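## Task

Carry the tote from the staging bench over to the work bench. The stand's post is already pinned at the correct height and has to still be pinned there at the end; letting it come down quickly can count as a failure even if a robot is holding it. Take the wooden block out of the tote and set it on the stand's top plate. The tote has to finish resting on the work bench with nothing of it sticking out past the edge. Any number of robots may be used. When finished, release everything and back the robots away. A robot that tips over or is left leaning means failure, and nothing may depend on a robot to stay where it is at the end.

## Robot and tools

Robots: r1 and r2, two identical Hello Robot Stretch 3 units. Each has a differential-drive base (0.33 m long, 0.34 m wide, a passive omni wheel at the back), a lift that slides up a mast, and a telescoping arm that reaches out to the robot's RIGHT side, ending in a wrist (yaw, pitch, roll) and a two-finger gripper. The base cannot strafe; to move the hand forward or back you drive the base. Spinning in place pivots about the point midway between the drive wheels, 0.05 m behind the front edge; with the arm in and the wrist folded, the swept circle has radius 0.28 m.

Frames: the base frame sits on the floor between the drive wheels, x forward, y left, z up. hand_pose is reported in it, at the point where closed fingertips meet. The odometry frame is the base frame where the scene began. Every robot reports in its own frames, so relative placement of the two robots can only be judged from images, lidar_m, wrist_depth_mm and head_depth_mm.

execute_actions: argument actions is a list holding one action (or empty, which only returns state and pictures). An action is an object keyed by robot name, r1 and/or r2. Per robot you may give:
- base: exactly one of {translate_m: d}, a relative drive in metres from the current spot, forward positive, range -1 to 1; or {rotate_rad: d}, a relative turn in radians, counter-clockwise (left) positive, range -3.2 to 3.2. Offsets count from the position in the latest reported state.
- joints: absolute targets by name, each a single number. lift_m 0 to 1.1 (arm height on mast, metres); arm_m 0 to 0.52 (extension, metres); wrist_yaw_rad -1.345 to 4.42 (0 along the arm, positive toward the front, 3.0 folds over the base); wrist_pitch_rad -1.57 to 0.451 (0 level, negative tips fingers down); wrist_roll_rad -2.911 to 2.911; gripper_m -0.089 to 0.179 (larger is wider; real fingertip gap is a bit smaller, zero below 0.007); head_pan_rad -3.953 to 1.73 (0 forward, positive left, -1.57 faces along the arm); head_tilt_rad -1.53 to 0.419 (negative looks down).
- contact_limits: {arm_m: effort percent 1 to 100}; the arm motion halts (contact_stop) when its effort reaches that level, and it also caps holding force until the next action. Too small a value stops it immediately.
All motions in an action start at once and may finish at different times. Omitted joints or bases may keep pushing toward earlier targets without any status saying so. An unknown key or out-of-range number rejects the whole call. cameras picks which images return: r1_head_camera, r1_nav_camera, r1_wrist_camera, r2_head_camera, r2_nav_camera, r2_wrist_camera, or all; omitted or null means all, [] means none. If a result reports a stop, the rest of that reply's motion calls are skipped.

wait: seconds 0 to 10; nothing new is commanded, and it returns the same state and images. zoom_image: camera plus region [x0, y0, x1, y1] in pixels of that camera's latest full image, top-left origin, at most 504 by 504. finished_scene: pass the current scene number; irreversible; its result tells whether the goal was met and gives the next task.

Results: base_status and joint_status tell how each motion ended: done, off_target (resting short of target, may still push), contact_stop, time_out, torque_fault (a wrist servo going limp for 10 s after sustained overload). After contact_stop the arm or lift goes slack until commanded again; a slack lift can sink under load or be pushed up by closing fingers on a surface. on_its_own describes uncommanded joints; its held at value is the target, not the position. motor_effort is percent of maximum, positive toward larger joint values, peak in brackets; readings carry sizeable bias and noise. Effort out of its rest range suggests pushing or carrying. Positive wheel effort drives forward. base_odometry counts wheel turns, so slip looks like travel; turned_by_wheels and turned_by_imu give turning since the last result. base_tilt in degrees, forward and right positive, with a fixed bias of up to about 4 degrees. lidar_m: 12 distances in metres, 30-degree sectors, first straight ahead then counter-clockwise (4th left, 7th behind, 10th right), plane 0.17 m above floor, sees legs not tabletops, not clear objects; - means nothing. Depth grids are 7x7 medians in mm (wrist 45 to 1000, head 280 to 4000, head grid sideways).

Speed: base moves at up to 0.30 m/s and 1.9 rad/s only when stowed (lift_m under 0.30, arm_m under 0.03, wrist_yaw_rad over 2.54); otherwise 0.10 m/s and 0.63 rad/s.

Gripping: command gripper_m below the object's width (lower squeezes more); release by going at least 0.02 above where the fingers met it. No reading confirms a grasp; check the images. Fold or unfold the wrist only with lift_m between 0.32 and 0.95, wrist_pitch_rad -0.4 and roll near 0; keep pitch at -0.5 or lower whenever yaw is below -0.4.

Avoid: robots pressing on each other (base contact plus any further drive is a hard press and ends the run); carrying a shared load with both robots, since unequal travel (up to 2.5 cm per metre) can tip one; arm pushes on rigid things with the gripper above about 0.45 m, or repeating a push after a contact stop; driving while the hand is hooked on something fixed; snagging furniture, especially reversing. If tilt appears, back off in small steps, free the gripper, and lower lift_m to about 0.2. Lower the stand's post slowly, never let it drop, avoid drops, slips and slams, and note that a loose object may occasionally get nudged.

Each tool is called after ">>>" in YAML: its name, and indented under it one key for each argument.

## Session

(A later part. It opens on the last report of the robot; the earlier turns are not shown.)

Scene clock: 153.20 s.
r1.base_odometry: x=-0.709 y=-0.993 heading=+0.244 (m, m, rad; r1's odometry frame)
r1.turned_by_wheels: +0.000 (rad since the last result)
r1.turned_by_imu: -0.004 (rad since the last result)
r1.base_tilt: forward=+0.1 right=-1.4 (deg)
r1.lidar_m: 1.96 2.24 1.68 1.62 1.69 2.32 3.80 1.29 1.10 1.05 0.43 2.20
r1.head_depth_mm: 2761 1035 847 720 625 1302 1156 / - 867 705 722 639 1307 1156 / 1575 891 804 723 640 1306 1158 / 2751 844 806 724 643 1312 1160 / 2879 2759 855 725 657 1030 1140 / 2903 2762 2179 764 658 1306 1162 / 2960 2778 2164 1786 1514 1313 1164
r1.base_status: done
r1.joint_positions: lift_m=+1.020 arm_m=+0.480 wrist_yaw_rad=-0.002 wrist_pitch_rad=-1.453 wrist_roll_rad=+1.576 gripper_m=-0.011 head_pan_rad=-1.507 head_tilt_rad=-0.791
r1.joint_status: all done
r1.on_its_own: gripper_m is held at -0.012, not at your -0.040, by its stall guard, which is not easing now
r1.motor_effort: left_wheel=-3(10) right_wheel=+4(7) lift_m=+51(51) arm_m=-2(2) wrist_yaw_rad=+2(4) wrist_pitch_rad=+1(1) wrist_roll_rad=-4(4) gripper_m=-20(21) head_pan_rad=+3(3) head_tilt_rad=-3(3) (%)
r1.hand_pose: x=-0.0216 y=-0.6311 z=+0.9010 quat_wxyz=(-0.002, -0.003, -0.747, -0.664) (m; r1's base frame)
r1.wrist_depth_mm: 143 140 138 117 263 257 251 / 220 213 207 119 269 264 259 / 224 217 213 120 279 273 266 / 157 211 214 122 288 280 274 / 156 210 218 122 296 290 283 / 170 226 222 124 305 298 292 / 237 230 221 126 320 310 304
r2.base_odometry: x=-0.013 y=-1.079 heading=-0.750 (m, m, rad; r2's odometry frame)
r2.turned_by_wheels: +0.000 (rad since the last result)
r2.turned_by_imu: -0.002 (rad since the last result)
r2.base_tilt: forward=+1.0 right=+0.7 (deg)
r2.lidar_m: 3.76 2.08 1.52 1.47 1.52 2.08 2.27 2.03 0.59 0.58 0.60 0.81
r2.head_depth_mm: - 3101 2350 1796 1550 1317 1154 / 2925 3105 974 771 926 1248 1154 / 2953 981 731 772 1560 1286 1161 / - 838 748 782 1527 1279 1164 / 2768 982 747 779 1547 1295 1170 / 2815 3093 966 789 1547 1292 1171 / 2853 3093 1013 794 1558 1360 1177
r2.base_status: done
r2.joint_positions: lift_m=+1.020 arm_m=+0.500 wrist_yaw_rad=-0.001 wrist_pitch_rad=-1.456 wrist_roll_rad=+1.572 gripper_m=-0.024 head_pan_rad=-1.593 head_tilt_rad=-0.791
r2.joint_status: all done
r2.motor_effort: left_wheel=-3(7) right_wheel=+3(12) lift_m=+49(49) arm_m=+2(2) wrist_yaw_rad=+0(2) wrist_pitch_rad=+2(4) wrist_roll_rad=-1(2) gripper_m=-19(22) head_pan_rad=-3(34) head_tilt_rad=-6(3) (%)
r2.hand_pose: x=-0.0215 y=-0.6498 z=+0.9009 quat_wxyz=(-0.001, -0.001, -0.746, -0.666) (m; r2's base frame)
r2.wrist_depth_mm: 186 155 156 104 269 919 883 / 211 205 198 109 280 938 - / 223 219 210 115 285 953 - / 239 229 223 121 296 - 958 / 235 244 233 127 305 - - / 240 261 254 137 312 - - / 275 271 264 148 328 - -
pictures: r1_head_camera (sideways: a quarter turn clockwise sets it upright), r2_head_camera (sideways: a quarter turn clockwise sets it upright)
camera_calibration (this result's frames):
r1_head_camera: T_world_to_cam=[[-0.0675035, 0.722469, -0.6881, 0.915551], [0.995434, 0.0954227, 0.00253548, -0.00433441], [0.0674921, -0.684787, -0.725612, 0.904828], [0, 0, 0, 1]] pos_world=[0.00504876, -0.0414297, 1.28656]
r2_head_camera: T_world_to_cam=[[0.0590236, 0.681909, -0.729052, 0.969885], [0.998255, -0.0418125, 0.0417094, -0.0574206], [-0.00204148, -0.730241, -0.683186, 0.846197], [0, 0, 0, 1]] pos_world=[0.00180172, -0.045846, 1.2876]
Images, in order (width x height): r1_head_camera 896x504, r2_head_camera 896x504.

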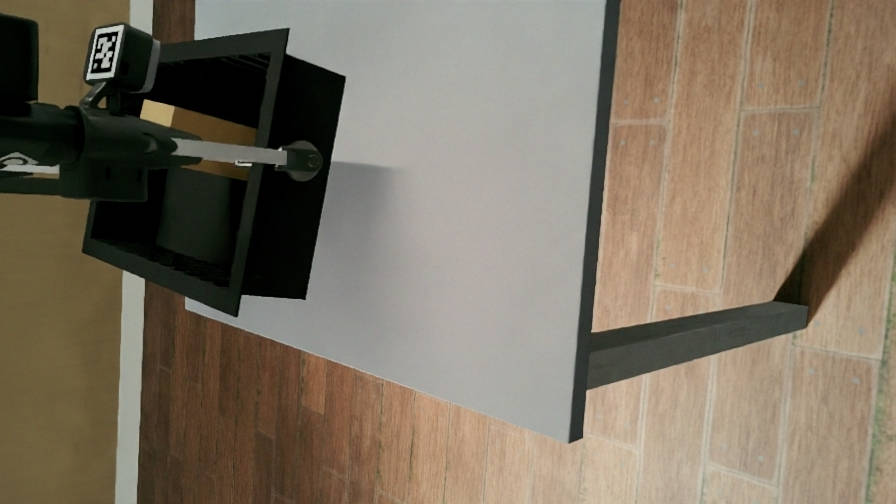

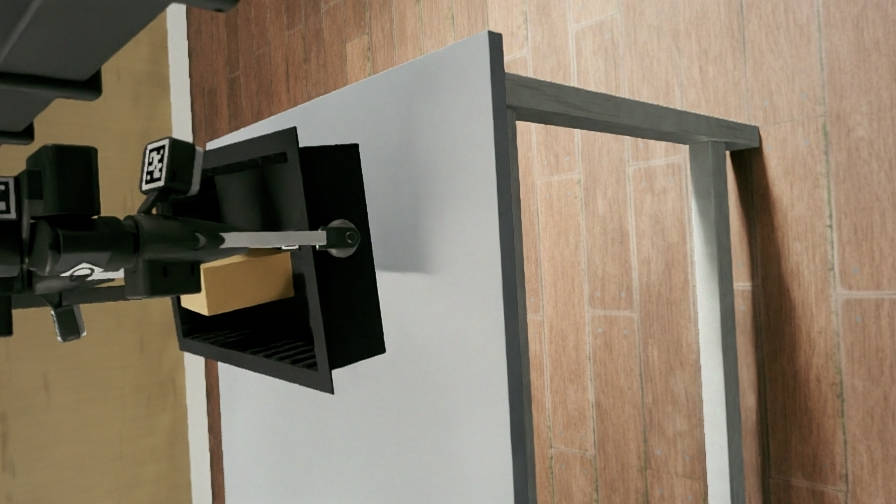

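>>> execute_actions:
  actions:
    - {"r1":{"joints":{"lift_m":0.955}},"r2":{"joints":{"lift_m":0.952}}}
  cameras: []

>>> execute_actions:
  actions:
    - {"r1":{"joints":{"lift_m":0.934}},"r2":{"joints":{"lift_m":0.93}}}
  cameras: []

>>> execute_actions:
  actions:
    - {"r1":{"joints":{"gripper_m":0.08}},"r2":{"joints":{"gripper_m":0.08}}}
  cameras: []

>>> execute_actions:
  actions:
    - {"r1":{"joints":{"lift_m":1.07}},"r2":{"joints":{"lift_m":1.07}}}
  cameras: []

>>> execute_actions:
  actions:
    - {"r1":{"base":{"translate_m":-0.03},"joints":{"wrist_pitch_rad":-0.8,"wrist_roll_rad":0,"gripper_m":0.13,"arm_m":0.4}},"r2":{"joints":{"arm_m":0.1,"head_tilt_rad":-0.5}}}
  cameras: ["r2_head_camera","r1_head_camera","r1_wrist_camera"]

Scene clock: 166.80 s.
r1.base_odometry: x=-0.709 y=-0.993 heading=+0.244 (m, m, rad; r1's odometry frame)
r1.turned_by_wheels: +0.000 (rad since the last result)
r1.turned_by_imu: -0.001 (rad since the last result)
r1.base_tilt: forward=+0.1 right=-1.4 (deg)
r1.lidar_m: 1.98 2.25 1.68 1.63 1.69 2.32 3.80 1.29 1.09 1.05 0.43 2.20
r1.head_depth_mm: 2768 2720 825 720 623 1302 1156 / - 1011 773 721 640 1306 1160 / 1590 997 764 723 641 1300 1160 / 2816 977 757 724 641 1309 1156 / 2867 2764 883 725 658 1027 1142 / 2900 2768 2167 767 659 1311 1158 / 2929 2794 2168 1785 1513 1315 1159
r1.base_status: not commanded
r1.joint_positions: lift_m=+0.955 arm_m=+0.480 wrist_yaw_rad=-0.002 wrist_pitch_rad=-1.453 wrist_roll_rad=+1.576 gripper_m=-0.011 head_pan_rad=-1.507 head_tilt_rad=-0.791
r1.joint_status: all done
r1.on_its_own: gripper_m is held at -0.012, not at your -0.040, by its stall guard, which is not easing now
r1.motor_effort: left_wheel=-3(3) right_wheel=+4(4) lift_m=+37(43) arm_m=-2(2) wrist_yaw_rad=+2(1) wrist_pitch_rad=+1(1) wrist_roll_rad=-4(4) gripper_m=-20(20) head_pan_rad=+1(2) head_tilt_rad=-4(4) (%)
r1.hand_pose: x=-0.0216 y=-0.6311 z=+0.8365 quat_wxyz=(-0.002, -0.003, -0.747, -0.664) (m; r1's base frame)
r1.wrist_depth_mm: 143 140 138 117 203 199 193 / 221 215 208 118 210 204 199 / 225 219 212 120 216 210 205 / 156 208 214 122 222 217 211 / 156 210 218 122 229 225 218 / 171 228 222 124 236 232 225 / 239 232 223 127 247 238 234
r2.base_odometry: x=-0.013 y=-1.079 heading=-0.750 (m, m, rad; r2's odometry frame)
r2.turned_by_wheels: +0.000 (rad since the last result)
r2.turned_by_imu: -0.001 (rad since the last result)
r2.base_tilt: forward=+0.9 right=+0.7 (deg)
r2.lidar_m: 3.79 2.08 1.52 1.46 1.52 2.07 2.28 2.03 0.59 0.58 0.60 0.81
r2.head_depth_mm: 2882 - - 1771 1564 1325 1152 / 2816 3098 1012 772 928 1246 1150 / 2732 1272 811 768 1559 1281 1162 / 909 - 889 766 1525 1288 1165 / 1623 3048 902 766 1539 1295 1167 / 2876 3127 1004 788 1558 1296 1168 / 2795 3132 1012 794 1551 1352 1175
r2.base_status: not commanded
r2.joint_positions: lift_m=+0.952 arm_m=+0.500 wrist_yaw_rad=-0.001 wrist_pitch_rad=-1.456 wrist_roll_rad=+1.572 gripper_m=-0.024 head_pan_rad=-1.593 head_tilt_rad=-0.791
r2.joint_status: all done
r2.motor_effort: left_wheel=-3(3) right_wheel=+2(2) lift_m=+30(43) arm_m=+2(2) wrist_yaw_rad=+1(1) wrist_pitch_rad=+2(2) wrist_roll_rad=-1(1) gripper_m=-20(20) head_pan_rad=-4(4) head_tilt_rad=-5(4) (%)
r2.hand_pose: x=-0.0215 y=-0.6498 z=+0.8336 quat_wxyz=(-0.001, -0.001, -0.746, -0.666) (m; r2's base frame)
r2.wrist_depth_mm: 184 154 157 103 208 204 844 / 211 204 197 109 214 210 - / 223 214 209 115 222 218 - / 237 229 219 121 230 227 898 / 235 242 234 127 236 238 969 / 240 257 252 137 241 - 984 / 273 273 266 148 256 - -
pictures: none
No camera images: the call's "cameras" was empty. Leave "cameras" out to get every camera's image.

Scene clock: 167.90 s.
r1.base_odometry: x=-0.709 y=-0.993 heading=+0.244 (m, m, rad; r1's odometry frame)
r1.turned_by_wheels: +0.000 (rad since the last result)
r1.turned_by_imu: +0.000 (rad since the last result)
r1.base_tilt: forward=+0.2 right=-1.4 (deg)
r1.lidar_m: 1.97 2.24 1.69 1.63 1.69 2.32 3.81 1.29 1.09 1.05 0.43 2.20
r1.head_depth_mm: - 2736 825 721 625 1308 1158 / - - 809 721 640 1306 1156 / 912 1034 858 721 641 1307 1162 / 2830 1041 786 723 642 1306 1158 / 2855 2761 857 723 656 1025 1144 / 2880 2772 2167 765 660 1308 1166 / 2911 2783 2170 1784 1515 1312 1166
r1.base_status: not commanded
r1.joint_positions: lift_m=+0.934 arm_m=+0.480 wrist_yaw_rad=-0.004 wrist_pitch_rad=-1.455 wrist_roll_rad=+1.577 gripper_m=-0.011 head_pan_rad=-1.507 head_tilt_rad=-0.791
r1.joint_status: all done
r1.on_its_own: gripper_m is held at -0.012, not at your -0.040, by its stall guard, which is not easing now
r1.motor_effort: left_wheel=-4(4) right_wheel=+4(4) lift_m=+29(37) arm_m=-2(2) wrist_yaw_rad=+4(4) wrist_pitch_rad=+2(2) wrist_roll_rad=-5(5) gripper_m=-20(22) head_pan_rad=+2(2) head_tilt_rad=-4(4) (%)
r1.hand_pose: x=-0.0216 y=-0.6305 z=+0.8157 quat_wxyz=(-0.004, -0.004, -0.747, -0.665) (m; r1's base frame)
r1.wrist_depth_mm: 146 144 144 107 184 180 176 / 209 203 199 110 191 186 182 / 215 210 205 114 196 192 187 / 157 208 211 118 203 198 193 / 157 220 219 121 209 204 199 / 172 234 228 126 215 211 206 / 251 243 236 132 226 217 213
r2.base_odometry: x=-0.013 y=-1.079 heading=-0.750 (m, m, rad; r2's odometry frame)
r2.turned_by_wheels: +0.000 (rad since the last result)
r2.turned_by_imu: +0.000 (rad since the last result)
r2.base_tilt: forward=+1.0 right=+0.6 (deg)
r2.lidar_m: 3.79 2.08 1.52 1.46 1.52 2.08 2.29 2.03 0.59 0.57 0.60 0.82
r2.head_depth_mm: 2888 3154 - 790 1551 1314 1145 / 2824 - 975 769 929 1256 1152 / 2764 - 878 765 1568 1278 1155 / 2701 - 909 763 1539 1285 1162 / 882 3088 922 766 1542 1289 1169 / 2873 3075 1005 789 1561 1294 1177 / 2833 3024 1009 793 1550 1356 1180
r2.base_status: not commanded
r2.joint_positions: lift_m=+0.930 arm_m=+0.500 wrist_yaw_rad=+0.002 wrist_pitch_rad=-1.461 wrist_roll_rad=+1.567 gripper_m=-0.024 head_pan_rad=-1.593 head_tilt_rad=-0.791
r2.joint_status: all done
r2.motor_effort: left_wheel=-4(3) right_wheel=+4(4) lift_m=+22(28) arm_m=+2(2) wrist_yaw_rad=-1(2) wrist_pitch_rad=+5(5) wrist_roll_rad=+1(1) gripper_m=-21(21) head_pan_rad=-5(4) head_tilt_rad=-4(5) (%)
r2.hand_pose: x=-0.0215 y=-0.6484 z=+0.8118 quat_wxyz=(+0.002, +0.002, -0.744, -0.668) (m; r2's base frame)
r2.wrist_depth_mm: 161 139 142 113 190 184 820 / 220 214 206 117 195 190 - / 229 222 213 121 203 197 - / 238 231 222 125 209 204 921 / 241 240 232 129 216 214 957 / 240 247 238 135 220 221 988 / 269 260 248 141 232 - -
pictures: none
No camera images: the call's "cameras" was empty. Leave "cameras" out to get every camera's image.

Scene clock: 169.43 s.
r1.base_odometry: x=-0.709 y=-0.993 heading=+0.244 (m, m, rad; r1's odometry frame)
r1.turned_by_wheels: +0.000 (rad since the last result)
r1.turned_by_imu: +0.000 (rad since the last result)
r1.base_tilt: forward=+0.1 right=-1.4 (deg)
r1.lidar_m: 1.97 2.25 1.69 1.63 1.69 2.33 3.80 1.29 1.09 1.05 0.43 2.20
r1.head_depth_mm: - 2740 824 720 624 1305 1157 / - - 810 720 640 1300 1158 / 922 1034 852 721 641 1308 1151 / 2835 1041 782 724 642 1305 1159 / 2885 2769 856 724 657 1029 1141 / 2901 2762 2164 764 658 1313 1164 / 2931 2770 2171 1782 1511 1311 1165
r1.base_status: not commanded
r1.joint_positions: lift_m=+0.934 arm_m=+0.480 wrist_yaw_rad=-0.002 wrist_pitch_rad=-1.450 wrist_roll_rad=+1.576 gripper_m=+0.080 head_pan_rad=-1.507 head_tilt_rad=-0.791
r1.joint_status: all done
r1.motor_effort: left_wheel=-3(5) right_wheel=+3(5) lift_m=+32(32) arm_m=-2(2) wrist_yaw_rad=+2(4) wrist_pitch_rad=+0(1) wrist_roll_rad=-4(5) gripper_m=+0(92) head_pan_rad=+3(2) head_tilt_rad=-3(3) (%)
r1.hand_pose: x=-0.0215 y=-0.6317 z=+0.8156 quat_wxyz=(-0.002, -0.003, -0.748, -0.664) (m; r1's base frame)
r1.wrist_depth_mm: 148 140 144 106 184 179 176 / 208 204 197 110 190 185 180 / 213 210 204 114 195 190 186 / 155 205 212 118 202 197 191 / 155 220 217 122 209 203 198 / 171 234 226 126 218 209 204 / 251 244 236 131 222 219 211
r2.base_odometry: x=-0.013 y=-1.079 heading=-0.750 (m, m, rad; r2's odometry frame)
r2.turned_by_wheels: +0.000 (rad since the last result)
r2.turned_by_imu: +0.000 (rad since the last result)
r2.base_tilt: forward=+1.0 right=+0.7 (deg)
r2.lidar_m: 3.78 2.08 1.52 1.46 1.52 2.07 2.28 2.03 0.59 0.58 0.60 0.82
r2.head_depth_mm: 2902 3156 - 792 1559 1326 1153 / 2787 - 978 771 933 1249 1157 / 2792 - 878 766 1569 1271 1165 / 2725 - 908 765 1525 1284 1168 / 885 3119 921 769 1536 1293 1172 / 2857 3041 998 789 1548 1291 1184 / 2818 3061 1012 795 1567 1355 1183
r2.base_status: not commanded
r2.joint_positions: lift_m=+0.930 arm_m=+0.500 wrist_yaw_rad=+0.002 wrist_pitch_rad=-1.450 wrist_roll_rad=+1.567 gripper_m=+0.080 head_pan_rad=-1.593 head_tilt_rad=-0.791
r2.joint_status: all done
r2.motor_effort: left_wheel=-4(4) right_wheel=+3(4) lift_m=+26(26) arm_m=+2(2) wrist_yaw_rad=-2(2) wrist_pitch_rad=+0(5) wrist_roll_rad=+1(1) gripper_m=+1(79) head_pan_rad=-5(4) head_tilt_rad=-3(4) (%)
r2.hand_pose: x=-0.0215 y=-0.6514 z=+0.8117 quat_wxyz=(+0.002, +0.002, -0.748, -0.663) (m; r2's base frame)
r2.wrist_depth_mm: 162 143 144 113 188 183 834 / 222 214 206 117 194 188 - / 231 224 214 121 201 196 - / 239 229 221 124 207 203 914 / 240 239 229 130 216 210 918 / 236 251 238 134 224 967 951 / 267 259 248 139 231 226 -
pictures: none
No camera images: the call's "cameras" was empty. Leave "cameras" out to get every camera's image.

Scene clock: 171.53 s.
r1.base_odometry: x=-0.709 y=-0.993 heading=+0.244 (m, m, rad; r1's odometry frame)
r1.turned_by_wheels: +0.000 (rad since the last result)
r1.turned_by_imu: -0.001 (rad since the last result)
r1.base_tilt: forward=+0.1 right=-1.3 (deg)
r1.lidar_m: 1.97 2.25 1.69 1.62 1.69 2.32 3.81 1.29 1.09 1.05 0.43 2.20
r1.head_depth_mm: 2815 2728 824 718 624 1305 1157 / 2864 996 817 723 639 1306 1157 / 2698 1033 832 722 642 1312 1160 / 2817 1042 787 722 642 1314 1160 / 2863 2765 856 724 658 1030 1141 / 2903 2760 2187 766 658 1314 1163 / 2938 2762 2173 1777 1514 1311 1159
r1.base_status: not commanded
r1.joint_positions: lift_m=+1.070 arm_m=+0.480 wrist_yaw_rad=-0.002 wrist_pitch_rad=-1.450 wrist_roll_rad=+1.576 gripper_m=+0.080 head_pan_rad=-1.507 head_tilt_rad=-0.791
r1.joint_status: all done
r1.motor_effort: left_wheel=-4(3) right_wheel=+3(3) lift_m=+47(50) arm_m=-2(2) wrist_yaw_rad=+1(2) wrist_pitch_rad=+1(1) wrist_roll_rad=-4(4) gripper_m=+0(1) head_pan_rad=+2(3) head_tilt_rad=-3(3) (%)
r1.hand_pose: x=-0.0215 y=-0.6317 z=+0.9512 quat_wxyz=(-0.002, -0.003, -0.748, -0.664) (m; r1's base frame)
r1.wrist_depth_mm: 339 327 320 314 309 300 295 / 351 341 332 278 319 309 304 / 364 338 341 332 327 320 313 / 375 238 349 345 340 329 326 / 391 381 368 357 352 341 340 / 373 372 372 361 365 348 - / 315 312 302 292 377 368 -
r2.base_odometry: x=-0.013 y=-1.079 heading=-0.750 (m, m, rad; r2's odometry frame)
r2.turned_by_wheels: +0.000 (rad since the last result)
r2.turned_by_imu: +0.000 (rad since the last result)
r2.base_tilt: forward=+0.9 right=+0.6 (deg)
r2.lidar_m: 3.79 2.08 1.52 1.47 1.52 2.07 2.28 2.04 0.59 0.58 0.60 0.82
r2.head_depth_mm: 2900 3088 2361 1827 1549 1321 1150 / 2875 3063 1019 771 932 1243 1158 / 2888 3107 922 764 1573 1276 1157 / - 1037 910 764 1529 1292 1170 / 2839 3117 915 764 1529 1288 1169 / 2840 3062 1007 790 1545 1289 1173 / 2867 3102 1011 792 1570 1353 1175
r2.base_status: not commanded
r2.joint_positions: lift_m=+1.070 arm_m=+0.500 wrist_yaw_rad=+0.002 wrist_pitch_rad=-1.449 wrist_roll_rad=+1.567 gripper_m=+0.080 head_pan_rad=-1.593 head_tilt_rad=-0.791
r2.joint_status: all done
r2.motor_effort: left_wheel=-4(4) right_wheel=+3(3) lift_m=+45(48) arm_m=+2(2) wrist_yaw_rad=-1(2) wrist_pitch_rad=-1(0) wrist_roll_rad=+1(1) gripper_m=+0(1) head_pan_rad=-5(4) head_tilt_rad=-4(5) (%)
r2.hand_pose: x=-0.0215 y=-0.6515 z=+0.9511 quat_wxyz=(+0.002, +0.002, -0.748, -0.663) (m; r2's base frame)
r2.wrist_depth_mm: 275 267 258 323 317 973 944 / 379 358 343 299 322 982 - / 383 374 357 346 333 - - / 361 358 370 361 346 - - / 273 312 381 368 360 - - / 342 363 366 366 374 - - / 460 383 319 304 383 - -
pictures: none
No camera images: the call's "cameras" was empty. Leave "cameras" out to get every camera's image.

Scene clock: 175.67 s.
r1.base_odometry: x=-0.738 y=-1.000 heading=+0.244 (m, m, rad; r1's odometry frame)
r1.turned_by_wheels: +0.000 (rad since the last result)
r1.turned_by_imu: -0.001 (rad since the last result)
r1.base_tilt: forward=+0.2 right=-1.3 (deg)
r1.lidar_m: 2.00 2.26 1.69 1.62 1.69 2.33 3.75 1.27 1.09 1.05 0.44 2.22
r1.head_depth_mm: 2748 2747 877 720 624 1306 1158 / 2859 1003 803 721 639 1304 1163 / 1675 1002 802 722 641 1305 1156 / 2824 1013 789 723 641 1311 1159 / 2874 2648 824 725 658 1263 1146 / 2906 2745 2167 726 657 1268 1159 / 2916 2761 2178 1784 1449 1318 1162
r1.base_status: done
r1.joint_positions: lift_m=+1.070 arm_m=+0.400 wrist_yaw_rad=-0.001 wrist_pitch_rad=-0.816 wrist_roll_rad=+0.006 gripper_m=+0.130 head_pan_rad=-1.507 head_tilt_rad=-0.791
r1.joint_status: all done
r1.motor_effort: left_wheel=-3(9) right_wheel=+2(6) lift_m=+47(48) arm_m=-3(3) wrist_yaw_rad=+1(2) wrist_pitch_rad=+5(3) wrist_roll_rad=-4(2) gripper_m=+0(95) head_pan_rad=+2(3) head_tilt_rad=-4(4) (%)
r1.hand_pose: x=-0.0218 y=-0.7033 z=+1.0054 quat_wxyz=(+0.647, +0.279, -0.651, -0.282) (m; r1's base frame)
r1.wrist_depth_mm: - - - - - - - / - - 474 486 578 587 592 / - - 499 516 510 519 519 / - 477 454 329 455 467 469 / - 426 426 304 409 433 426 / - - 388 383 371 - 389 / - 304 358 357 348 362 359
r2.base_odometry: x=-0.013 y=-1.079 heading=-0.750 (m, m, rad; r2's odometry frame)
r2.turned_by_wheels: +0.000 (rad since the last result)
r2.turned_by_imu: -0.001 (rad since the last result)
r2.base_tilt: forward=+0.9 right=+0.6 (deg)
r2.lidar_m: 3.79 2.08 1.52 1.46 1.52 2.08 2.28 2.04 0.59 0.58 0.60 0.82
r2.head_depth_mm: 2819 - - - - 1515 1310 / 2828 - - - - 749 885 / 2806 2992 - - - - 1321 / 2773 2928 3382 954 - 1499 1347 / 2749 1006 3166 1098 808 738 1354 / 2784 3050 3257 1256 888 741 1357 / 2767 3006 3238 1271 895 739 1372
r2.base_status: not commanded
r2.joint_positions: lift_m=+1.070 arm_m=+0.100 wrist_yaw_rad=+0.001 wrist_pitch_rad=-1.449 wrist_roll_rad=+1.567 gripper_m=+0.080 head_pan_rad=-1.593 head_tilt_rad=-0.507
r2.joint_status: all done
r2.motor_effort: left_wheel=-3(4) right_wheel=+3(3) lift_m=+46(45) arm_m=-3(4) wrist_yaw_rad=-1(1) wrist_pitch_rad=-1(1) wrist_roll_rad=+1(1) gripper_m=+1(0) head_pan_rad=-4(5) head_tilt_rad=+4(22) (%)
r2.hand_pose: x=-0.0215 y=-0.2523 z=+0.9511 quat_wxyz=(+0.002, +0.001, -0.749, -0.663) (m; r2's base frame)
r2.wrist_depth_mm: 371 540 - - - 952 922 / 378 - - - - - 977 / 388 - - - - - - / 406 - - - - - - / 429 - - - - - - / 442 439 - - - - - / 466 - - - - - -
pictures: r1_head_camera (sideways: a quarter turn clockwise sets it upright), r1_wrist_camera, r2_head_camera (sideways: a quarter turn clockwise sets it upright)
camera_calibration (this result's frames):
r1_head_camera: T_world_to_cam=[[-0.0675039, 0.722469, -0.6881, 0.915551], [0.995434, 0.0954231, 0.00253548, -0.00433441], [0.0674925, -0.684787, -0.725612, 0.904828], [0, 0, 0, 1]] pos_world=[0.00504878, -0.0414297, 1.28656]
r1_wrist_camera: T_world_to_cam=[[-0.997751, 0.0665475, -0.00801753, 0.0318542], [0.0605501, 0.843541, -0.533641, 1.16329], [-0.0287494, -0.532927, -0.845673, 0.638547], [0, 0, 0, 1]] pos_world=[-0.0202971, -0.643106, 1.16104]
r2_head_camera: T_world_to_cam=[[0.0539495, 0.450721, -0.891033, 1.1811], [0.998527, -0.02943, 0.0455711, -0.062466], [-0.00568329, -0.89218, -0.451645, 0.544988], [0, 0, 0, 1]] pos_world=[0.00175162, -0.0479563, 1.30139]
Images, in order (width x height): r1_head_camera 896x504, r1_wrist_camera 644x364, r2_head_camera 896x504.

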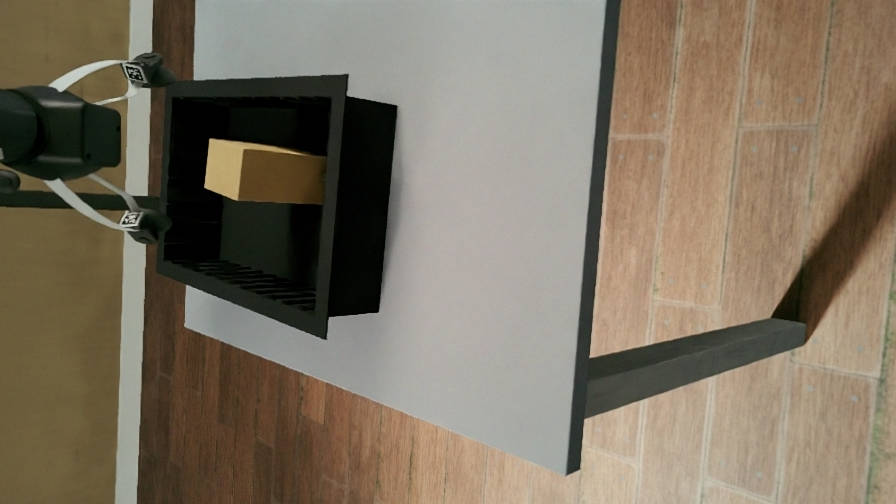

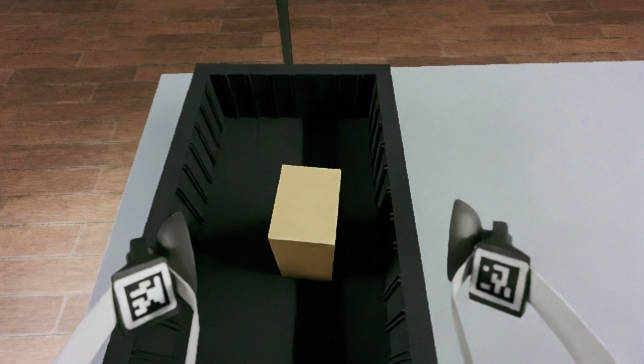

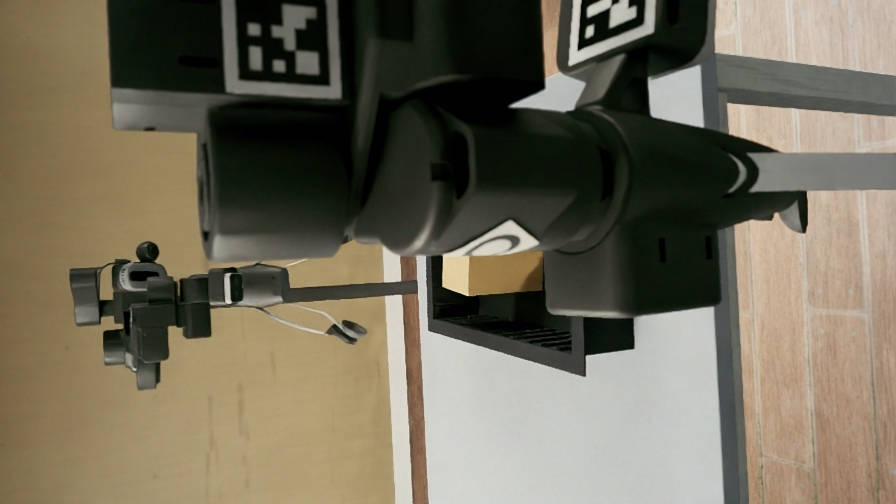

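>>> execute_actions:
  actions:
    - {"r1":{"base":{"translate_m":0.01},"joints":{"lift_m":0.925,"arm_m":0.485}}}
  cameras: ["r2_head_camera","r1_wrist_camera"]

>>> execute_actions:
  actions:
    - {"r1":{"joints":{"gripper_m":0.025}}}
  cameras: ["r1_wrist_camera"]

>>> execute_actions:
  actions:
    - {"r1":{"joints":{"lift_m":1.09,"head_pan_rad":-2.8,"head_tilt_rad":-0.4}}}
  cameras: ["r1_head_camera","r1_wrist_camera","r2_head_camera"]

Scene clock: 183.90 s.
r1.base_odometry: x=-0.729 y=-0.998 heading=+0.244 (m, m, rad; r1's odometry frame)
r1.turned_by_wheels: +0.000 (rad since the last result)
r1.turned_by_imu: -0.001 (rad since the last result)
r1.base_tilt: forward=+0.1 right=-1.3 (deg)
r1.lidar_m: 1.99 2.25 1.68 1.63 1.69 2.32 3.78 1.28 1.09 1.05 0.44 2.22
r1.head_depth_mm: - 1072 874 720 626 1306 1156 / - 962 788 722 640 1305 1156 / 2713 1011 804 722 641 1310 1158 / 2839 1038 792 724 641 1308 1157 / 2852 2752 831 725 657 1241 1145 / 2927 2769 2166 724 658 1286 1163 / 2890 2773 2162 1791 1484 1320 1166
r1.base_status: done
r1.joint_positions: lift_m=+0.925 arm_m=+0.485 wrist_yaw_rad=-0.001 wrist_pitch_rad=-0.815 wrist_roll_rad=+0.005 gripper_m=+0.130 head_pan_rad=-1.507 head_tilt_rad=-0.791
r1.joint_status: all done
r1.motor_effort: left_wheel=-3(5) right_wheel=+2(9) lift_m=+33(44) arm_m=+2(2) wrist_yaw_rad=+1(1) wrist_pitch_rad=+4(5) wrist_roll_rad=-3(4) gripper_m=+1(1) head_pan_rad=+3(2) head_tilt_rad=-4(3) (%)
r1.hand_pose: x=-0.0217 y=-0.7879 z=+0.8610 quat_wxyz=(+0.648, +0.279, -0.651, -0.281) (m; r1's base frame)
r1.wrist_depth_mm: - 297 306 306 293 423 421 / - 258 350 351 307 371 372 / - 258 325 323 305 321 330 / 200 260 296 151 245 200 296 / 185 240 262 137 251 261 269 / 183 - 236 126 237 - 246 / 176 222 225 192 222 157 227
r2.base_odometry: x=-0.013 y=-1.079 heading=-0.750 (m, m, rad; r2's odometry frame)
r2.turned_by_wheels: +0.000 (rad since the last result)
r2.turned_by_imu: -0.001 (rad since the last result)
r2.base_tilt: forward=+0.9 right=+0.6 (deg)
r2.lidar_m: 3.78 2.08 1.52 1.46 1.52 2.08 2.29 2.03 0.59 0.58 0.60 0.82
r2.head_depth_mm: 2827 - - - - 1513 1309 / 2854 - - - - 746 888 / 2787 2975 - - - - 1307 / 2806 3030 974 949 - 1494 1349 / 2774 1587 3234 1096 807 737 1359 / 2816 3028 3295 1248 888 739 1359 / 2754 2978 3309 1259 892 745 1369
r2.base_status: not commanded
r2.joint_positions: lift_m=+1.070 arm_m=+0.100 wrist_yaw_rad=+0.001 wrist_pitch_rad=-1.449 wrist_roll_rad=+1.567 gripper_m=+0.080 head_pan_rad=-1.593 head_tilt_rad=-0.507
r2.joint_status: not commanded
r2.motor_effort: left_wheel=-3(3) right_wheel=+3(3) lift_m=+46(46) arm_m=-3(3) wrist_yaw_rad=-1(1) wrist_pitch_rad=-1(1) wrist_roll_rad=+1(1) gripper_m=+0(0) head_pan_rad=-4(4) head_tilt_rad=+3(4) (%)
r2.hand_pose: x=-0.0215 y=-0.2523 z=+0.9511 quat_wxyz=(+0.002, +0.001, -0.749, -0.663) (m; r2's base frame)
r2.wrist_depth_mm: 365 543 - - - 954 943 / 375 - - - - - 950 / 390 - - - - - - / 412 - - - - - - / 420 - - - - - - / 441 437 - - - - - / 455 - - - - - -
pictures: r1_wrist_camera, r2_head_camera (sideways: a quarter turn clockwise sets it upright)
camera_calibration (this result's frames):
r1_wrist_camera: T_world_to_cam=[[-0.997789, 0.0660052, -0.00777399, 0.0357214], [0.059931, 0.843006, -0.534555, 1.15797], [-0.0287299, -0.533839, -0.845098, 0.470138], [0, 0, 0, 1]] pos_world=[-0.0202487, -0.727554, 1.01659]
r2_head_camera: T_world_to_cam=[[0.0539496, 0.45072, -0.891033, 1.1811], [0.998527, -0.0294301, 0.0455711, -0.062466], [-0.0056834, -0.89218, -0.451645, 0.544988], [0, 0, 0, 1]] pos_world=[0.00175162, -0.0479563, 1.30139]
Images, in order (width x height): r1_wrist_camera 644x364, r2_head_camera 896x504.

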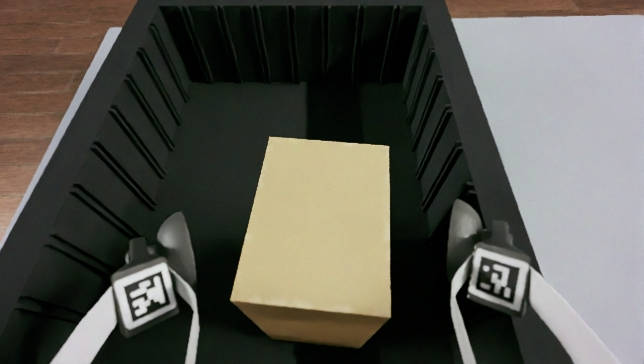

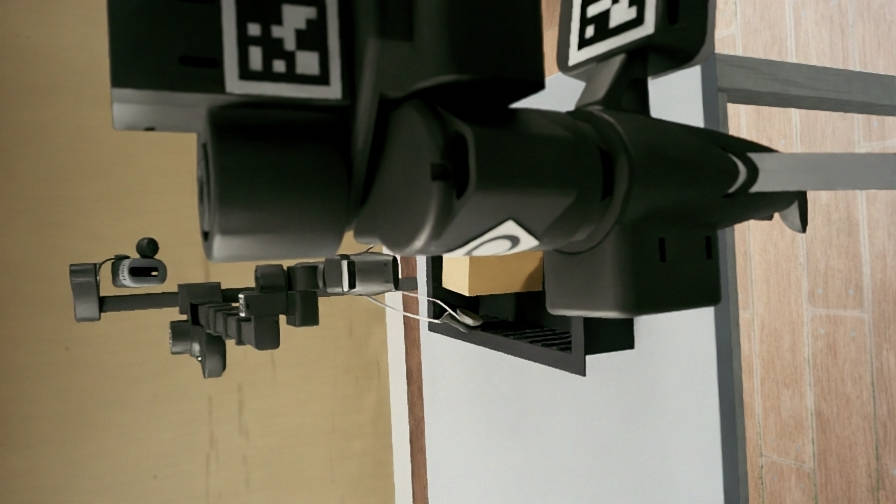

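Scene clock: 185.43 s.
r1.base_odometry: x=-0.729 y=-0.998 heading=+0.244 (m, m, rad; r1's odometry frame)
r1.turned_by_wheels: +0.000 (rad since the last result)
r1.turned_by_imu: +0.000 (rad since the last result)
r1.base_tilt: forward=+0.1 right=-1.4 (deg)
r1.lidar_m: 1.99 2.25 1.68 1.62 1.69 2.33 3.78 1.28 1.09 1.05 0.44 2.22
r1.head_depth_mm: - 1073 877 720 624 1306 1157 / - 958 791 723 638 1302 1154 / 2697 1033 801 722 642 1306 1157 / 2865 1034 791 724 641 1310 1159 / 2866 2779 835 723 658 1243 1141 / 2891 2753 2166 724 658 1290 1161 / 2919 2765 2164 1790 1479 1313 1160
r1.base_status: not commanded
r1.joint_positions: lift_m=+0.925 arm_m=+0.485 wrist_yaw_rad=+0.001 wrist_pitch_rad=-0.807 wrist_roll_rad=+0.005 gripper_m=+0.026 head_pan_rad=-1.507 head_tilt_rad=-0.791
r1.joint_status: all done
r1.motor_effort: left_wheel=-2(3) right_wheel=+0(2) lift_m=+32(33) arm_m=+2(3) wrist_yaw_rad=-1(1) wrist_pitch_rad=+2(4) wrist_roll_rad=-3(3) gripper_m=-24(99) head_pan_rad=+3(1) head_tilt_rad=-3(3) (%)
r1.hand_pose: x=-0.0214 y=-0.7896 z=+0.8622 quat_wxyz=(+0.649, +0.277, -0.651, -0.278) (m; r1's base frame)
r1.wrist_depth_mm: - 298 307 304 296 430 432 / - 275 356 354 322 376 374 / - 255 329 331 311 327 332 / 202 256 298 152 269 203 301 / 186 257 260 138 143 183 270 / 184 239 128 127 129 163 247 / 184 224 224 171 222 170 228
r2.base_odometry: x=-0.013 y=-1.079 heading=-0.750 (m, m, rad; r2's odometry frame)
r2.turned_by_wheels: +0.000 (rad since the last result)
r2.turned_by_imu: +0.000 (rad since the last result)
r2.base_tilt: forward=+0.9 right=+0.6 (deg)
r2.lidar_m: 3.78 2.08 1.52 1.46 1.52 2.08 2.28 2.03 0.59 0.58 0.60 0.82
r2.head_depth_mm: 2809 - - - - 1510 1299 / 2828 - - - - 744 887 / 2818 3012 - - - - 1304 / 2757 2988 974 953 - 1511 1350 / 2777 1594 3258 1103 807 736 1360 / 2792 2953 3278 1245 892 740 1352 / 2756 3014 3299 1258 892 744 1364
r2.base_status: not commanded
r2.joint_positions: lift_m=+1.070 arm_m=+0.100 wrist_yaw_rad=+0.001 wrist_pitch_rad=-1.449 wrist_roll_rad=+1.567 gripper_m=+0.080 head_pan_rad=-1.593 head_tilt_rad=-0.507
r2.joint_status: not commanded
r2.motor_effort: left_wheel=-4(3) right_wheel=+3(3) lift_m=+46(46) arm_m=-3(3) wrist_yaw_rad=-1(1) wrist_pitch_rad=-1(1) wrist_roll_rad=+1(1) gripper_m=+1(1) head_pan_rad=-5(4) head_tilt_rad=+3(3) (%)
r2.hand_pose: x=-0.0215 y=-0.2523 z=+0.9511 quat_wxyz=(+0.002, +0.001, -0.749, -0.663) (m; r2's base frame)
r2.wrist_depth_mm: 367 547 - - - 964 943 / 382 - - - - - 982 / 393 - - - - - - / 407 - - - - - - / 420 - - - - - - / 443 437 - - - - - / 464 - - - - - -
pictures: r1_wrist_camera
camera_calibration (this result's frames):
r1_wrist_camera: T_world_to_cam=[[-0.997932, 0.0637352, -0.00829064, 0.0348397], [0.058074, 0.838894, -0.541187, 1.16241], [-0.0275377, -0.54055, -0.840861, 0.461421], [0, 0, 0, 1]] pos_world=[-0.0200317, -0.727939, 1.01736]
Images, in order (width x height): r1_wrist_camera 644x364.

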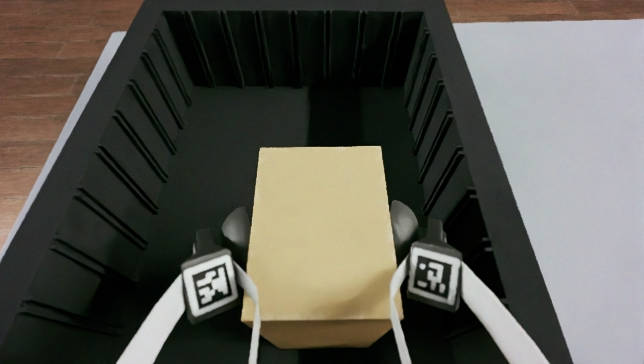

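Scene clock: 187.77 s.
r1.base_odometry: x=-0.729 y=-0.998 heading=+0.244 (m, m, rad; r1's odometry frame)
r1.turned_by_wheels: +0.000 (rad since the last result)
r1.turned_by_imu: -0.001 (rad since the last result)
r1.base_tilt: forward=+0.1 right=-1.3 (deg)
r1.lidar_m: 1.99 2.25 1.69 1.62 1.69 2.33 3.78 1.28 1.09 1.05 0.44 2.21
r1.head_depth_mm: - - - - - 1677 1422 / - - - - - 1738 1416 / - - - - - 1725 1412 / - - - - 1975 1647 1417 / - - - - 892 1728 1414 / - - - - 856 1581 1414 / - - - - 887 719 1373
r1.base_status: not commanded
r1.joint_positions: lift_m=+1.090 arm_m=+0.485 wrist_yaw_rad=+0.001 wrist_pitch_rad=-0.825 wrist_roll_rad=+0.005 gripper_m=+0.029 head_pan_rad=-2.793 head_tilt_rad=-0.409
r1.joint_status: all done
r1.motor_effort: left_wheel=-2(2) right_wheel=+2(2) lift_m=+50(50) arm_m=+2(2) wrist_yaw_rad=-1(2) wrist_pitch_rad=+8(8) wrist_roll_rad=-3(3) gripper_m=-21(25) head_pan_rad=-3(30) head_tilt_rad=+3(24) (%)
r1.hand_pose: x=-0.0214 y=-0.7859 z=+1.0238 quat_wxyz=(+0.646, +0.283, -0.649, -0.284) (m; r1's base frame)
r1.wrist_depth_mm: - - - - - - - / - - - - - - - / - - 449 438 533 542 534 / - - 402 147 444 489 489 / - 453 355 137 140 444 447 / - 409 130 128 129 410 406 / - 375 369 362 314 379 377
r2.base_odometry: x=-0.013 y=-1.079 heading=-0.750 (m, m, rad; r2's odometry frame)
r2.turned_by_wheels: +0.000 (rad since the last result)
r2.turned_by_imu: +0.000 (rad since the last result)
r2.base_tilt: forward=+0.9 right=+0.6 (deg)
r2.lidar_m: 3.79 2.08 1.52 1.46 1.52 2.07 2.28 2.03 0.59 0.58 0.60 0.82
r2.head_depth_mm: 2818 - - - - 1510 1298 / 2811 - - - - 745 885 / 2781 2978 - - - - 1315 / 2796 1472 907 1044 - 1503 1358 / 2793 910 3233 1099 808 738 1347 / 2793 3003 3281 1246 888 742 1360 / 2756 2979 3316 1267 897 743 1368
r2.base_status: not commanded
r2.joint_positions: lift_m=+1.070 arm_m=+0.100 wrist_yaw_rad=+0.001 wrist_pitch_rad=-1.449 wrist_roll_rad=+1.567 gripper_m=+0.080 head_pan_rad=-1.593 head_tilt_rad=-0.507
r2.joint_status: not commanded
r2.motor_effort: left_wheel=-3(3) right_wheel=+3(3) lift_m=+46(46) arm_m=-3(3) wrist_yaw_rad=-1(1) wrist_pitch_rad=-1(1) wrist_roll_rad=+1(1) gripper_m=+0(1) head_pan_rad=-4(4) head_tilt_rad=+3(3) (%)
r2.hand_pose: x=-0.0215 y=-0.2523 z=+0.9511 quat_wxyz=(+0.002, +0.001, -0.749, -0.663) (m; r2's base frame)
r2.wrist_depth_mm: 366 539 - - - 953 949 / 380 - - - - - 971 / 396 - - - - - - / 409 - - - - - - / 428 - - - - - - / 441 439 - - - - - / 460 - - - - - -
pictures: r1_head_camera (sideways: a quarter turn clockwise sets it upright), r1_wrist_camera, r2_head_camera (sideways: a quarter turn clockwise sets it upright)
camera_calibration (this result's frames):
r1_head_camera: T_world_to_cam=[[0.38444, 0.16232, -0.908767, 1.20048], [0.370014, -0.928979, -0.00940168, 0.0150233], [-0.845752, -0.332642, -0.417197, 0.509165], [0, 0, 0, 1]] pos_world=[-0.0364443, -0.0115363, 1.30352]
r1_wrist_camera: T_world_to_cam=[[-0.997922, 0.0640348, -0.00710624, 0.0349373], [0.0581954, 0.848561, -0.525887, 1.23871], [-0.027645, -0.525208, -0.850525, 0.621246], [0, 0, 0, 1]] pos_world=[-0.0200485, -0.727079, 1.18006]
r2_head_camera: T_world_to_cam=[[0.0539496, 0.45072, -0.891033, 1.1811], [0.998527, -0.0294301, 0.0455711, -0.062466], [-0.0056834, -0.89218, -0.451645, 0.544988], [0, 0, 0, 1]] pos_world=[0.00175162, -0.0479563, 1.30139]
Images, in order (width x height): r1_head_camera 896x504, r1_wrist_camera 644x364, r2_head_camera 896x504.

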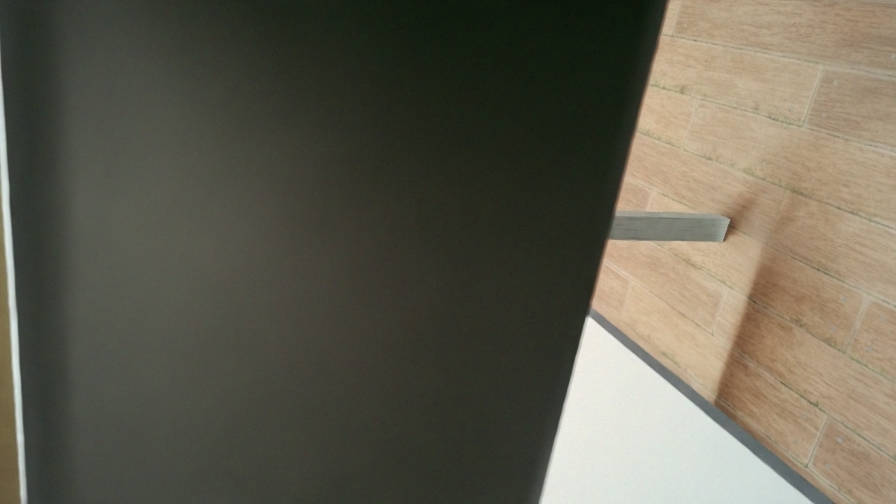

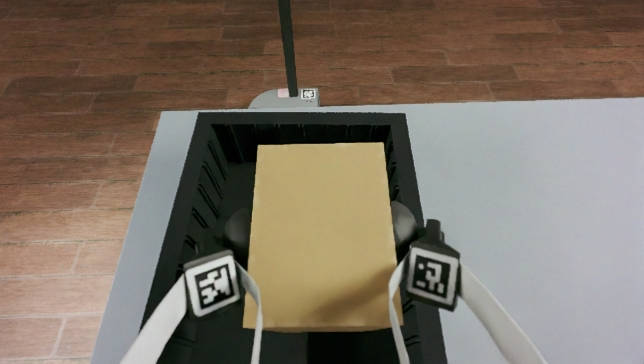

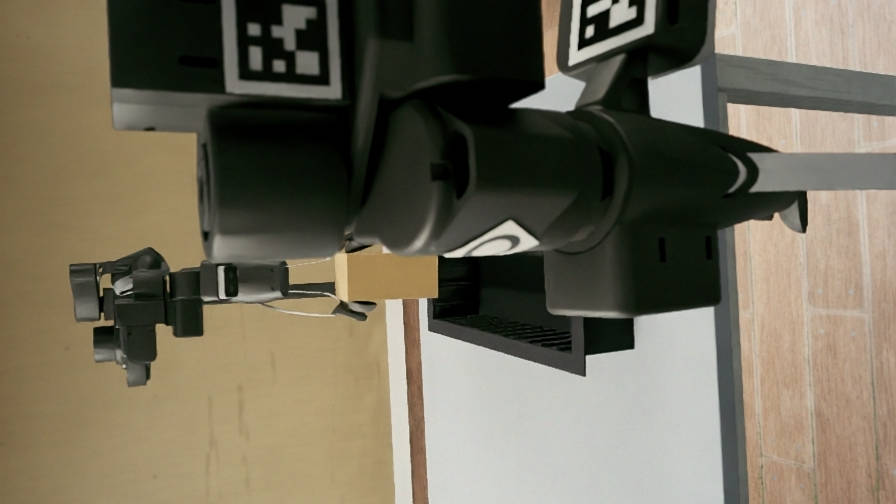

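>>> execute_actions:
  actions:
    - {"r1":{"base":{"translate_m":-1},"joints":{"arm_m":0.2,"lift_m":1.098,"wrist_pitch_rad":-0.75,"head_pan_rad":-1.5,"head_tilt_rad":-0.6}},"r2":{"base":{"translate_m":1},"joints":{"arm_m":0,"lift_m":0.6,"head_pan_rad":-1.0}}}
  cameras: []

>>> execute_actions:
  actions:
    - {"r1":{"base":{"translate_m":-1}},"r2":{"base":{"translate_m":1}}}
  cameras: ["r1_nav_camera","r1_wrist_camera","r2_head_camera"]

Scene clock: 204.30 s.
r1.base_odometry: x=-1.699 y=-1.239 heading=+0.244 (m, m, rad; r1's odometry frame)
r1.turned_by_wheels: +0.000 (rad since the last result)
r1.turned_by_imu: -0.005 (rad since the last result)
r1.base_tilt: forward=+0.1 right=-1.4 (deg)
r1.lidar_m: 2.97 2.30 1.69 1.63 1.70 2.32 2.80 1.67 0.45 1.05 1.09 1.23
r1.head_depth_mm: - - 3076 927 732 607 1233 / - - - 834 732 605 1228 / 2664 1642 1558 538 733 606 1256 / 2705 2871 3062 930 732 606 1258 / 2754 3031 3074 927 733 620 1256 / 2765 3070 3055 931 735 622 1257 / 2794 3115 3061 929 733 624 1262
r1.base_status: done
r1.joint_positions: lift_m=+1.098 arm_m=+0.200 wrist_yaw_rad=+0.001 wrist_pitch_rad=-0.783 wrist_roll_rad=+0.004 gripper_m=+0.029 head_pan_rad=-1.507 head_tilt_rad=-0.593
r1.joint_status: all done
r1.motor_effort: left_wheel=-2(8) right_wheel=+2(4) lift_m=+50(51) arm_m=-3(3) wrist_yaw_rad=+0(1) wrist_pitch_rad=+10(11) wrist_roll_rad=-3(3) gripper_m=-22(21) head_pan_rad=+2(32) head_tilt_rad=-2(17) (%)
r1.hand_pose: x=-0.0215 y=-0.5098 z=+1.0385 quat_wxyz=(+0.653, +0.270, -0.654, -0.271) (m; r1's base frame)
r1.wrist_depth_mm: - - - - - - - / 665 663 659 659 660 - - / 584 578 585 579 589 - - / 518 526 508 148 503 - - / 466 463 450 137 141 - - / 428 425 130 128 129 442 - / 387 393 381 379 384 388 -
r2.base_odometry: x=+0.719 y=-1.761 heading=-0.750 (m, m, rad; r2's odometry frame)
r2.turned_by_wheels: +0.000 (rad since the last result)
r2.turned_by_imu: +0.002 (rad since the last result)
r2.base_tilt: forward=+1.0 right=+0.6 (deg)
r2.lidar_m: 2.79 2.07 1.52 1.47 1.52 2.08 3.01 0.81 0.60 0.58 0.60 1.66
r2.head_depth_mm: 2810 3013 3255 2695 861 694 1325 / 2954 3169 3425 2887 900 747 1247 / 3108 3351 3646 2909 2091 1584 1321 / 3323 3570 3849 2983 2108 1663 1359 / 3460 3852 - 2984 2128 1664 1371 / 3406 3678 3857 3054 2152 1670 1367 / 3105 3230 3404 3009 2136 1669 1366
r2.base_status: done
r2.joint_positions: lift_m=+0.600 arm_m=+0.001 wrist_yaw_rad=+0.001 wrist_pitch_rad=-1.449 wrist_roll_rad=+1.567 gripper_m=+0.080 head_pan_rad=-1.007 head_tilt_rad=-0.507
r2.joint_status: all done
r2.motor_effort: left_wheel=-3(4) right_wheel=+2(7) lift_m=+26(40) arm_m=-3(4) wrist_yaw_rad=-1(1) wrist_pitch_rad=-1(1) wrist_roll_rad=+1(1) gripper_m=+0(1) head_pan_rad=+4(48) head_tilt_rad=+3(4) (%)
r2.hand_pose: x=-0.0215 y=-0.1525 z=+0.4817 quat_wxyz=(+0.002, +0.001, -0.749, -0.663) (m; r2's base frame)
r2.wrist_depth_mm: 509 645 617 595 - - - / 535 672 648 629 - - - / 715 695 665 639 - - - / 758 718 686 663 - - 588 / 794 747 703 690 658 634 608 / 809 660 743 721 682 664 642 / 662 804 777 764 697 684 641
pictures: none
No camera images: the call's "cameras" was empty. Leave "cameras" out to get every camera's image.

Scene clock: 215.63 s.
r1.base_odometry: x=-2.670 y=-1.481 heading=+0.244 (m, m, rad; r1's odometry frame)
r1.turned_by_wheels: +0.000 (rad since the last result)
r1.turned_by_imu: -0.005 (rad since the last result)
r1.base_tilt: forward=+0.2 right=-1.3 (deg)
r1.lidar_m: 2.20 2.32 1.69 1.63 1.70 1.87 1.81 1.88 0.93 1.63 1.27 0.84
r1.head_depth_mm: - - 3087 2259 1781 1467 1257 / - - - 2024 1777 1476 1260 / 2650 1636 1556 537 1773 1468 1258 / 2710 2852 3071 2053 1779 1473 1255 / 2730 3037 3070 2258 1768 1464 1257 / 2750 3082 3094 2251 1789 1477 1259 / 2784 3077 3093 2244 1784 1472 1258
r1.base_status: done
r1.joint_positions: lift_m=+1.098 arm_m=+0.200 wrist_yaw_rad=+0.001 wrist_pitch_rad=-0.783 wrist_roll_rad=+0.004 gripper_m=+0.029 head_pan_rad=-1.507 head_tilt_rad=-0.593
r1.joint_status: not commanded
r1.motor_effort: left_wheel=-2(7) right_wheel=+2(4) lift_m=+50(50) arm_m=-3(3) wrist_yaw_rad=+0(1) wrist_pitch_rad=+10(10) wrist_roll_rad=-3(3) gripper_m=-21(21) head_pan_rad=+3(3) head_tilt_rad=-3(3) (%)
r1.hand_pose: x=-0.0215 y=-0.5098 z=+1.0385 quat_wxyz=(+0.653, +0.270, -0.654, -0.271) (m; r1's base frame)
r1.wrist_depth_mm: - - - - - - 489 / - - - - - - - / - - - - - - - / - - - 148 - - - / - - - 137 141 - - / - - 130 128 130 - - / - - - - - - -
r2.base_odometry: x=+1.450 y=-2.442 heading=-0.750 (m, m, rad; r2's odometry frame)
r2.turned_by_wheels: +0.000 (rad since the last result)
r2.turned_by_imu: +0.002 (rad since the last result)
r2.base_tilt: forward=+0.9 right=+0.6 (deg)
r2.lidar_m: 1.79 1.86 1.52 1.46 1.52 2.09 2.22 0.95 1.44 1.63 0.93 1.85
r2.head_depth_mm: 2804 3039 3280 2862 2075 1633 1345 / 2966 3148 3487 2870 2059 1629 1341 / 3157 3407 3613 1023 1928 1540 1320 / 2842 3043 3274 2805 2109 1665 1351 / 2505 2620 2764 2847 2154 1664 1350 / 2183 2308 2449 2618 2164 1655 1361 / 1966 2069 2157 2264 2163 1677 1375
r2.base_status: done
r2.joint_positions: lift_m=+0.600 arm_m=+0.001 wrist_yaw_rad=+0.001 wrist_pitch_rad=-1.449 wrist_roll_rad=+1.567 gripper_m=+0.080 head_pan_rad=-1.007 head_tilt_rad=-0.507
r2.joint_status: not commanded
r2.motor_effort: left_wheel=-4(6) right_wheel=+2(7) lift_m=+26(27) arm_m=-3(3) wrist_yaw_rad=-1(1) wrist_pitch_rad=-1(1) wrist_roll_rad=+1(1) gripper_m=+1(0) head_pan_rad=+6(5) head_tilt_rad=+2(3) (%)
r2.hand_pose: x=-0.0215 y=-0.1525 z=+0.4817 quat_wxyz=(+0.002, +0.001, -0.749, -0.663) (m; r2's base frame)
r2.wrist_depth_mm: 672 639 617 595 - - - / 702 674 642 634 - - - / 722 699 661 645 - - - / 776 718 675 653 - - 582 / 786 736 716 680 661 621 608 / 802 781 731 718 703 643 632 / 837 815 761 739 726 675 654
pictures: r1_nav_camera (sideways: a quarter turn counterclockwise sets it upright), r1_wrist_camera, r2_head_camera (sideways: a quarter turn clockwise sets it upright)
camera_calibration (this result's frames):
r1_nav_camera: T_world_to_cam=[[0.0888895, -0.575513, 0.812947, -1.0225], [-0.994317, -0.0992748, 0.0384408, 0.00430992], [0.058582, -0.811744, -0.581067, 0.711714], [0, 0, 0, 1]] pos_world=[0.0534812, -0.0103041, 1.24463]
r1_wrist_camera: T_world_to_cam=[[-0.99795, 0.0633598, -0.00896463, 0.0188747], [0.0574755, 0.825917, -0.560855, 1.03698], [-0.0281316, -0.560221, -0.827866, 0.737319], [0, 0, 0, 1]] pos_world=[-0.020023, -0.444595, 1.19217]
r2_head_camera: T_world_to_cam=[[-0.204261, 0.40538, -0.891036, 1.18268], [0.848275, 0.527592, 0.0455711, -0.0615495], [0.488577, -0.746535, -0.45164, 0.541968], [0, 0, 0, 1]] pos_world=[0.0289932, -0.0423629, 1.30139]
Images, in order (width x height): r1_nav_camera 672x504, r1_wrist_camera 644x364, r2_head_camera 896x504.

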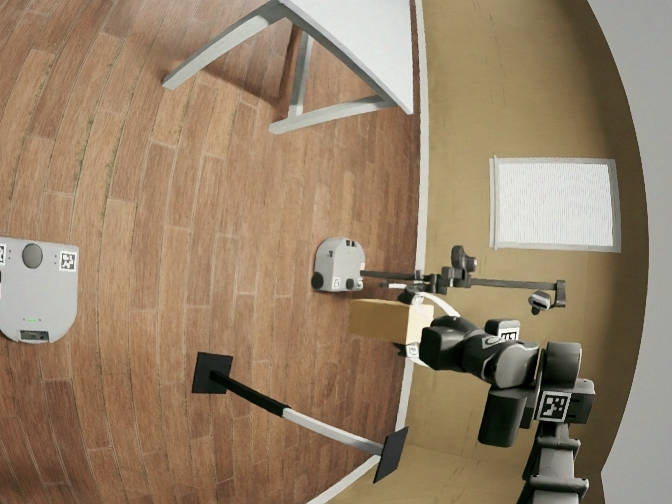

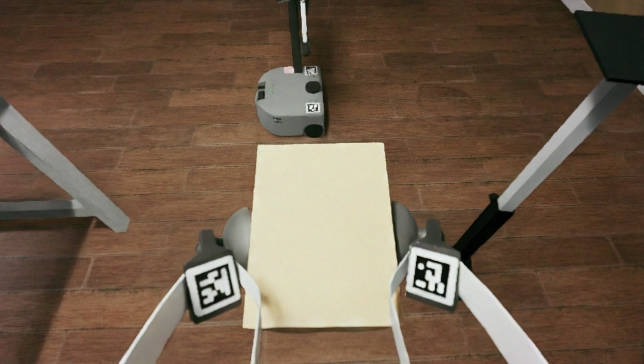

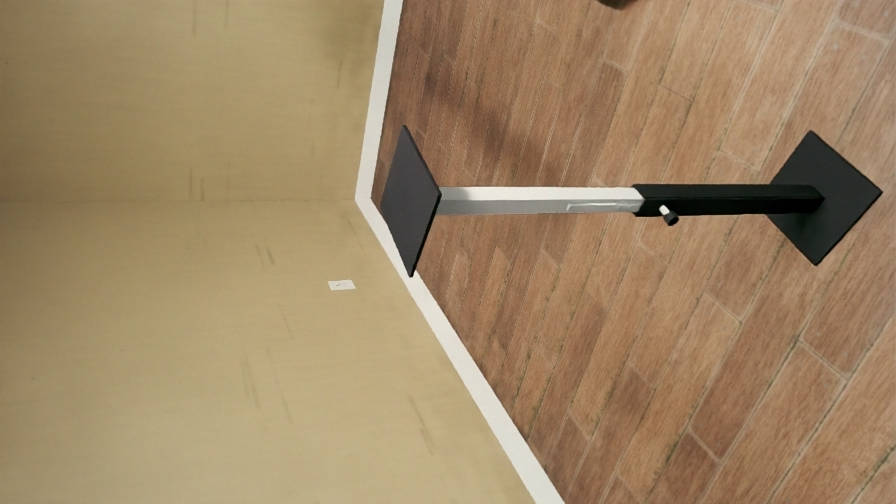

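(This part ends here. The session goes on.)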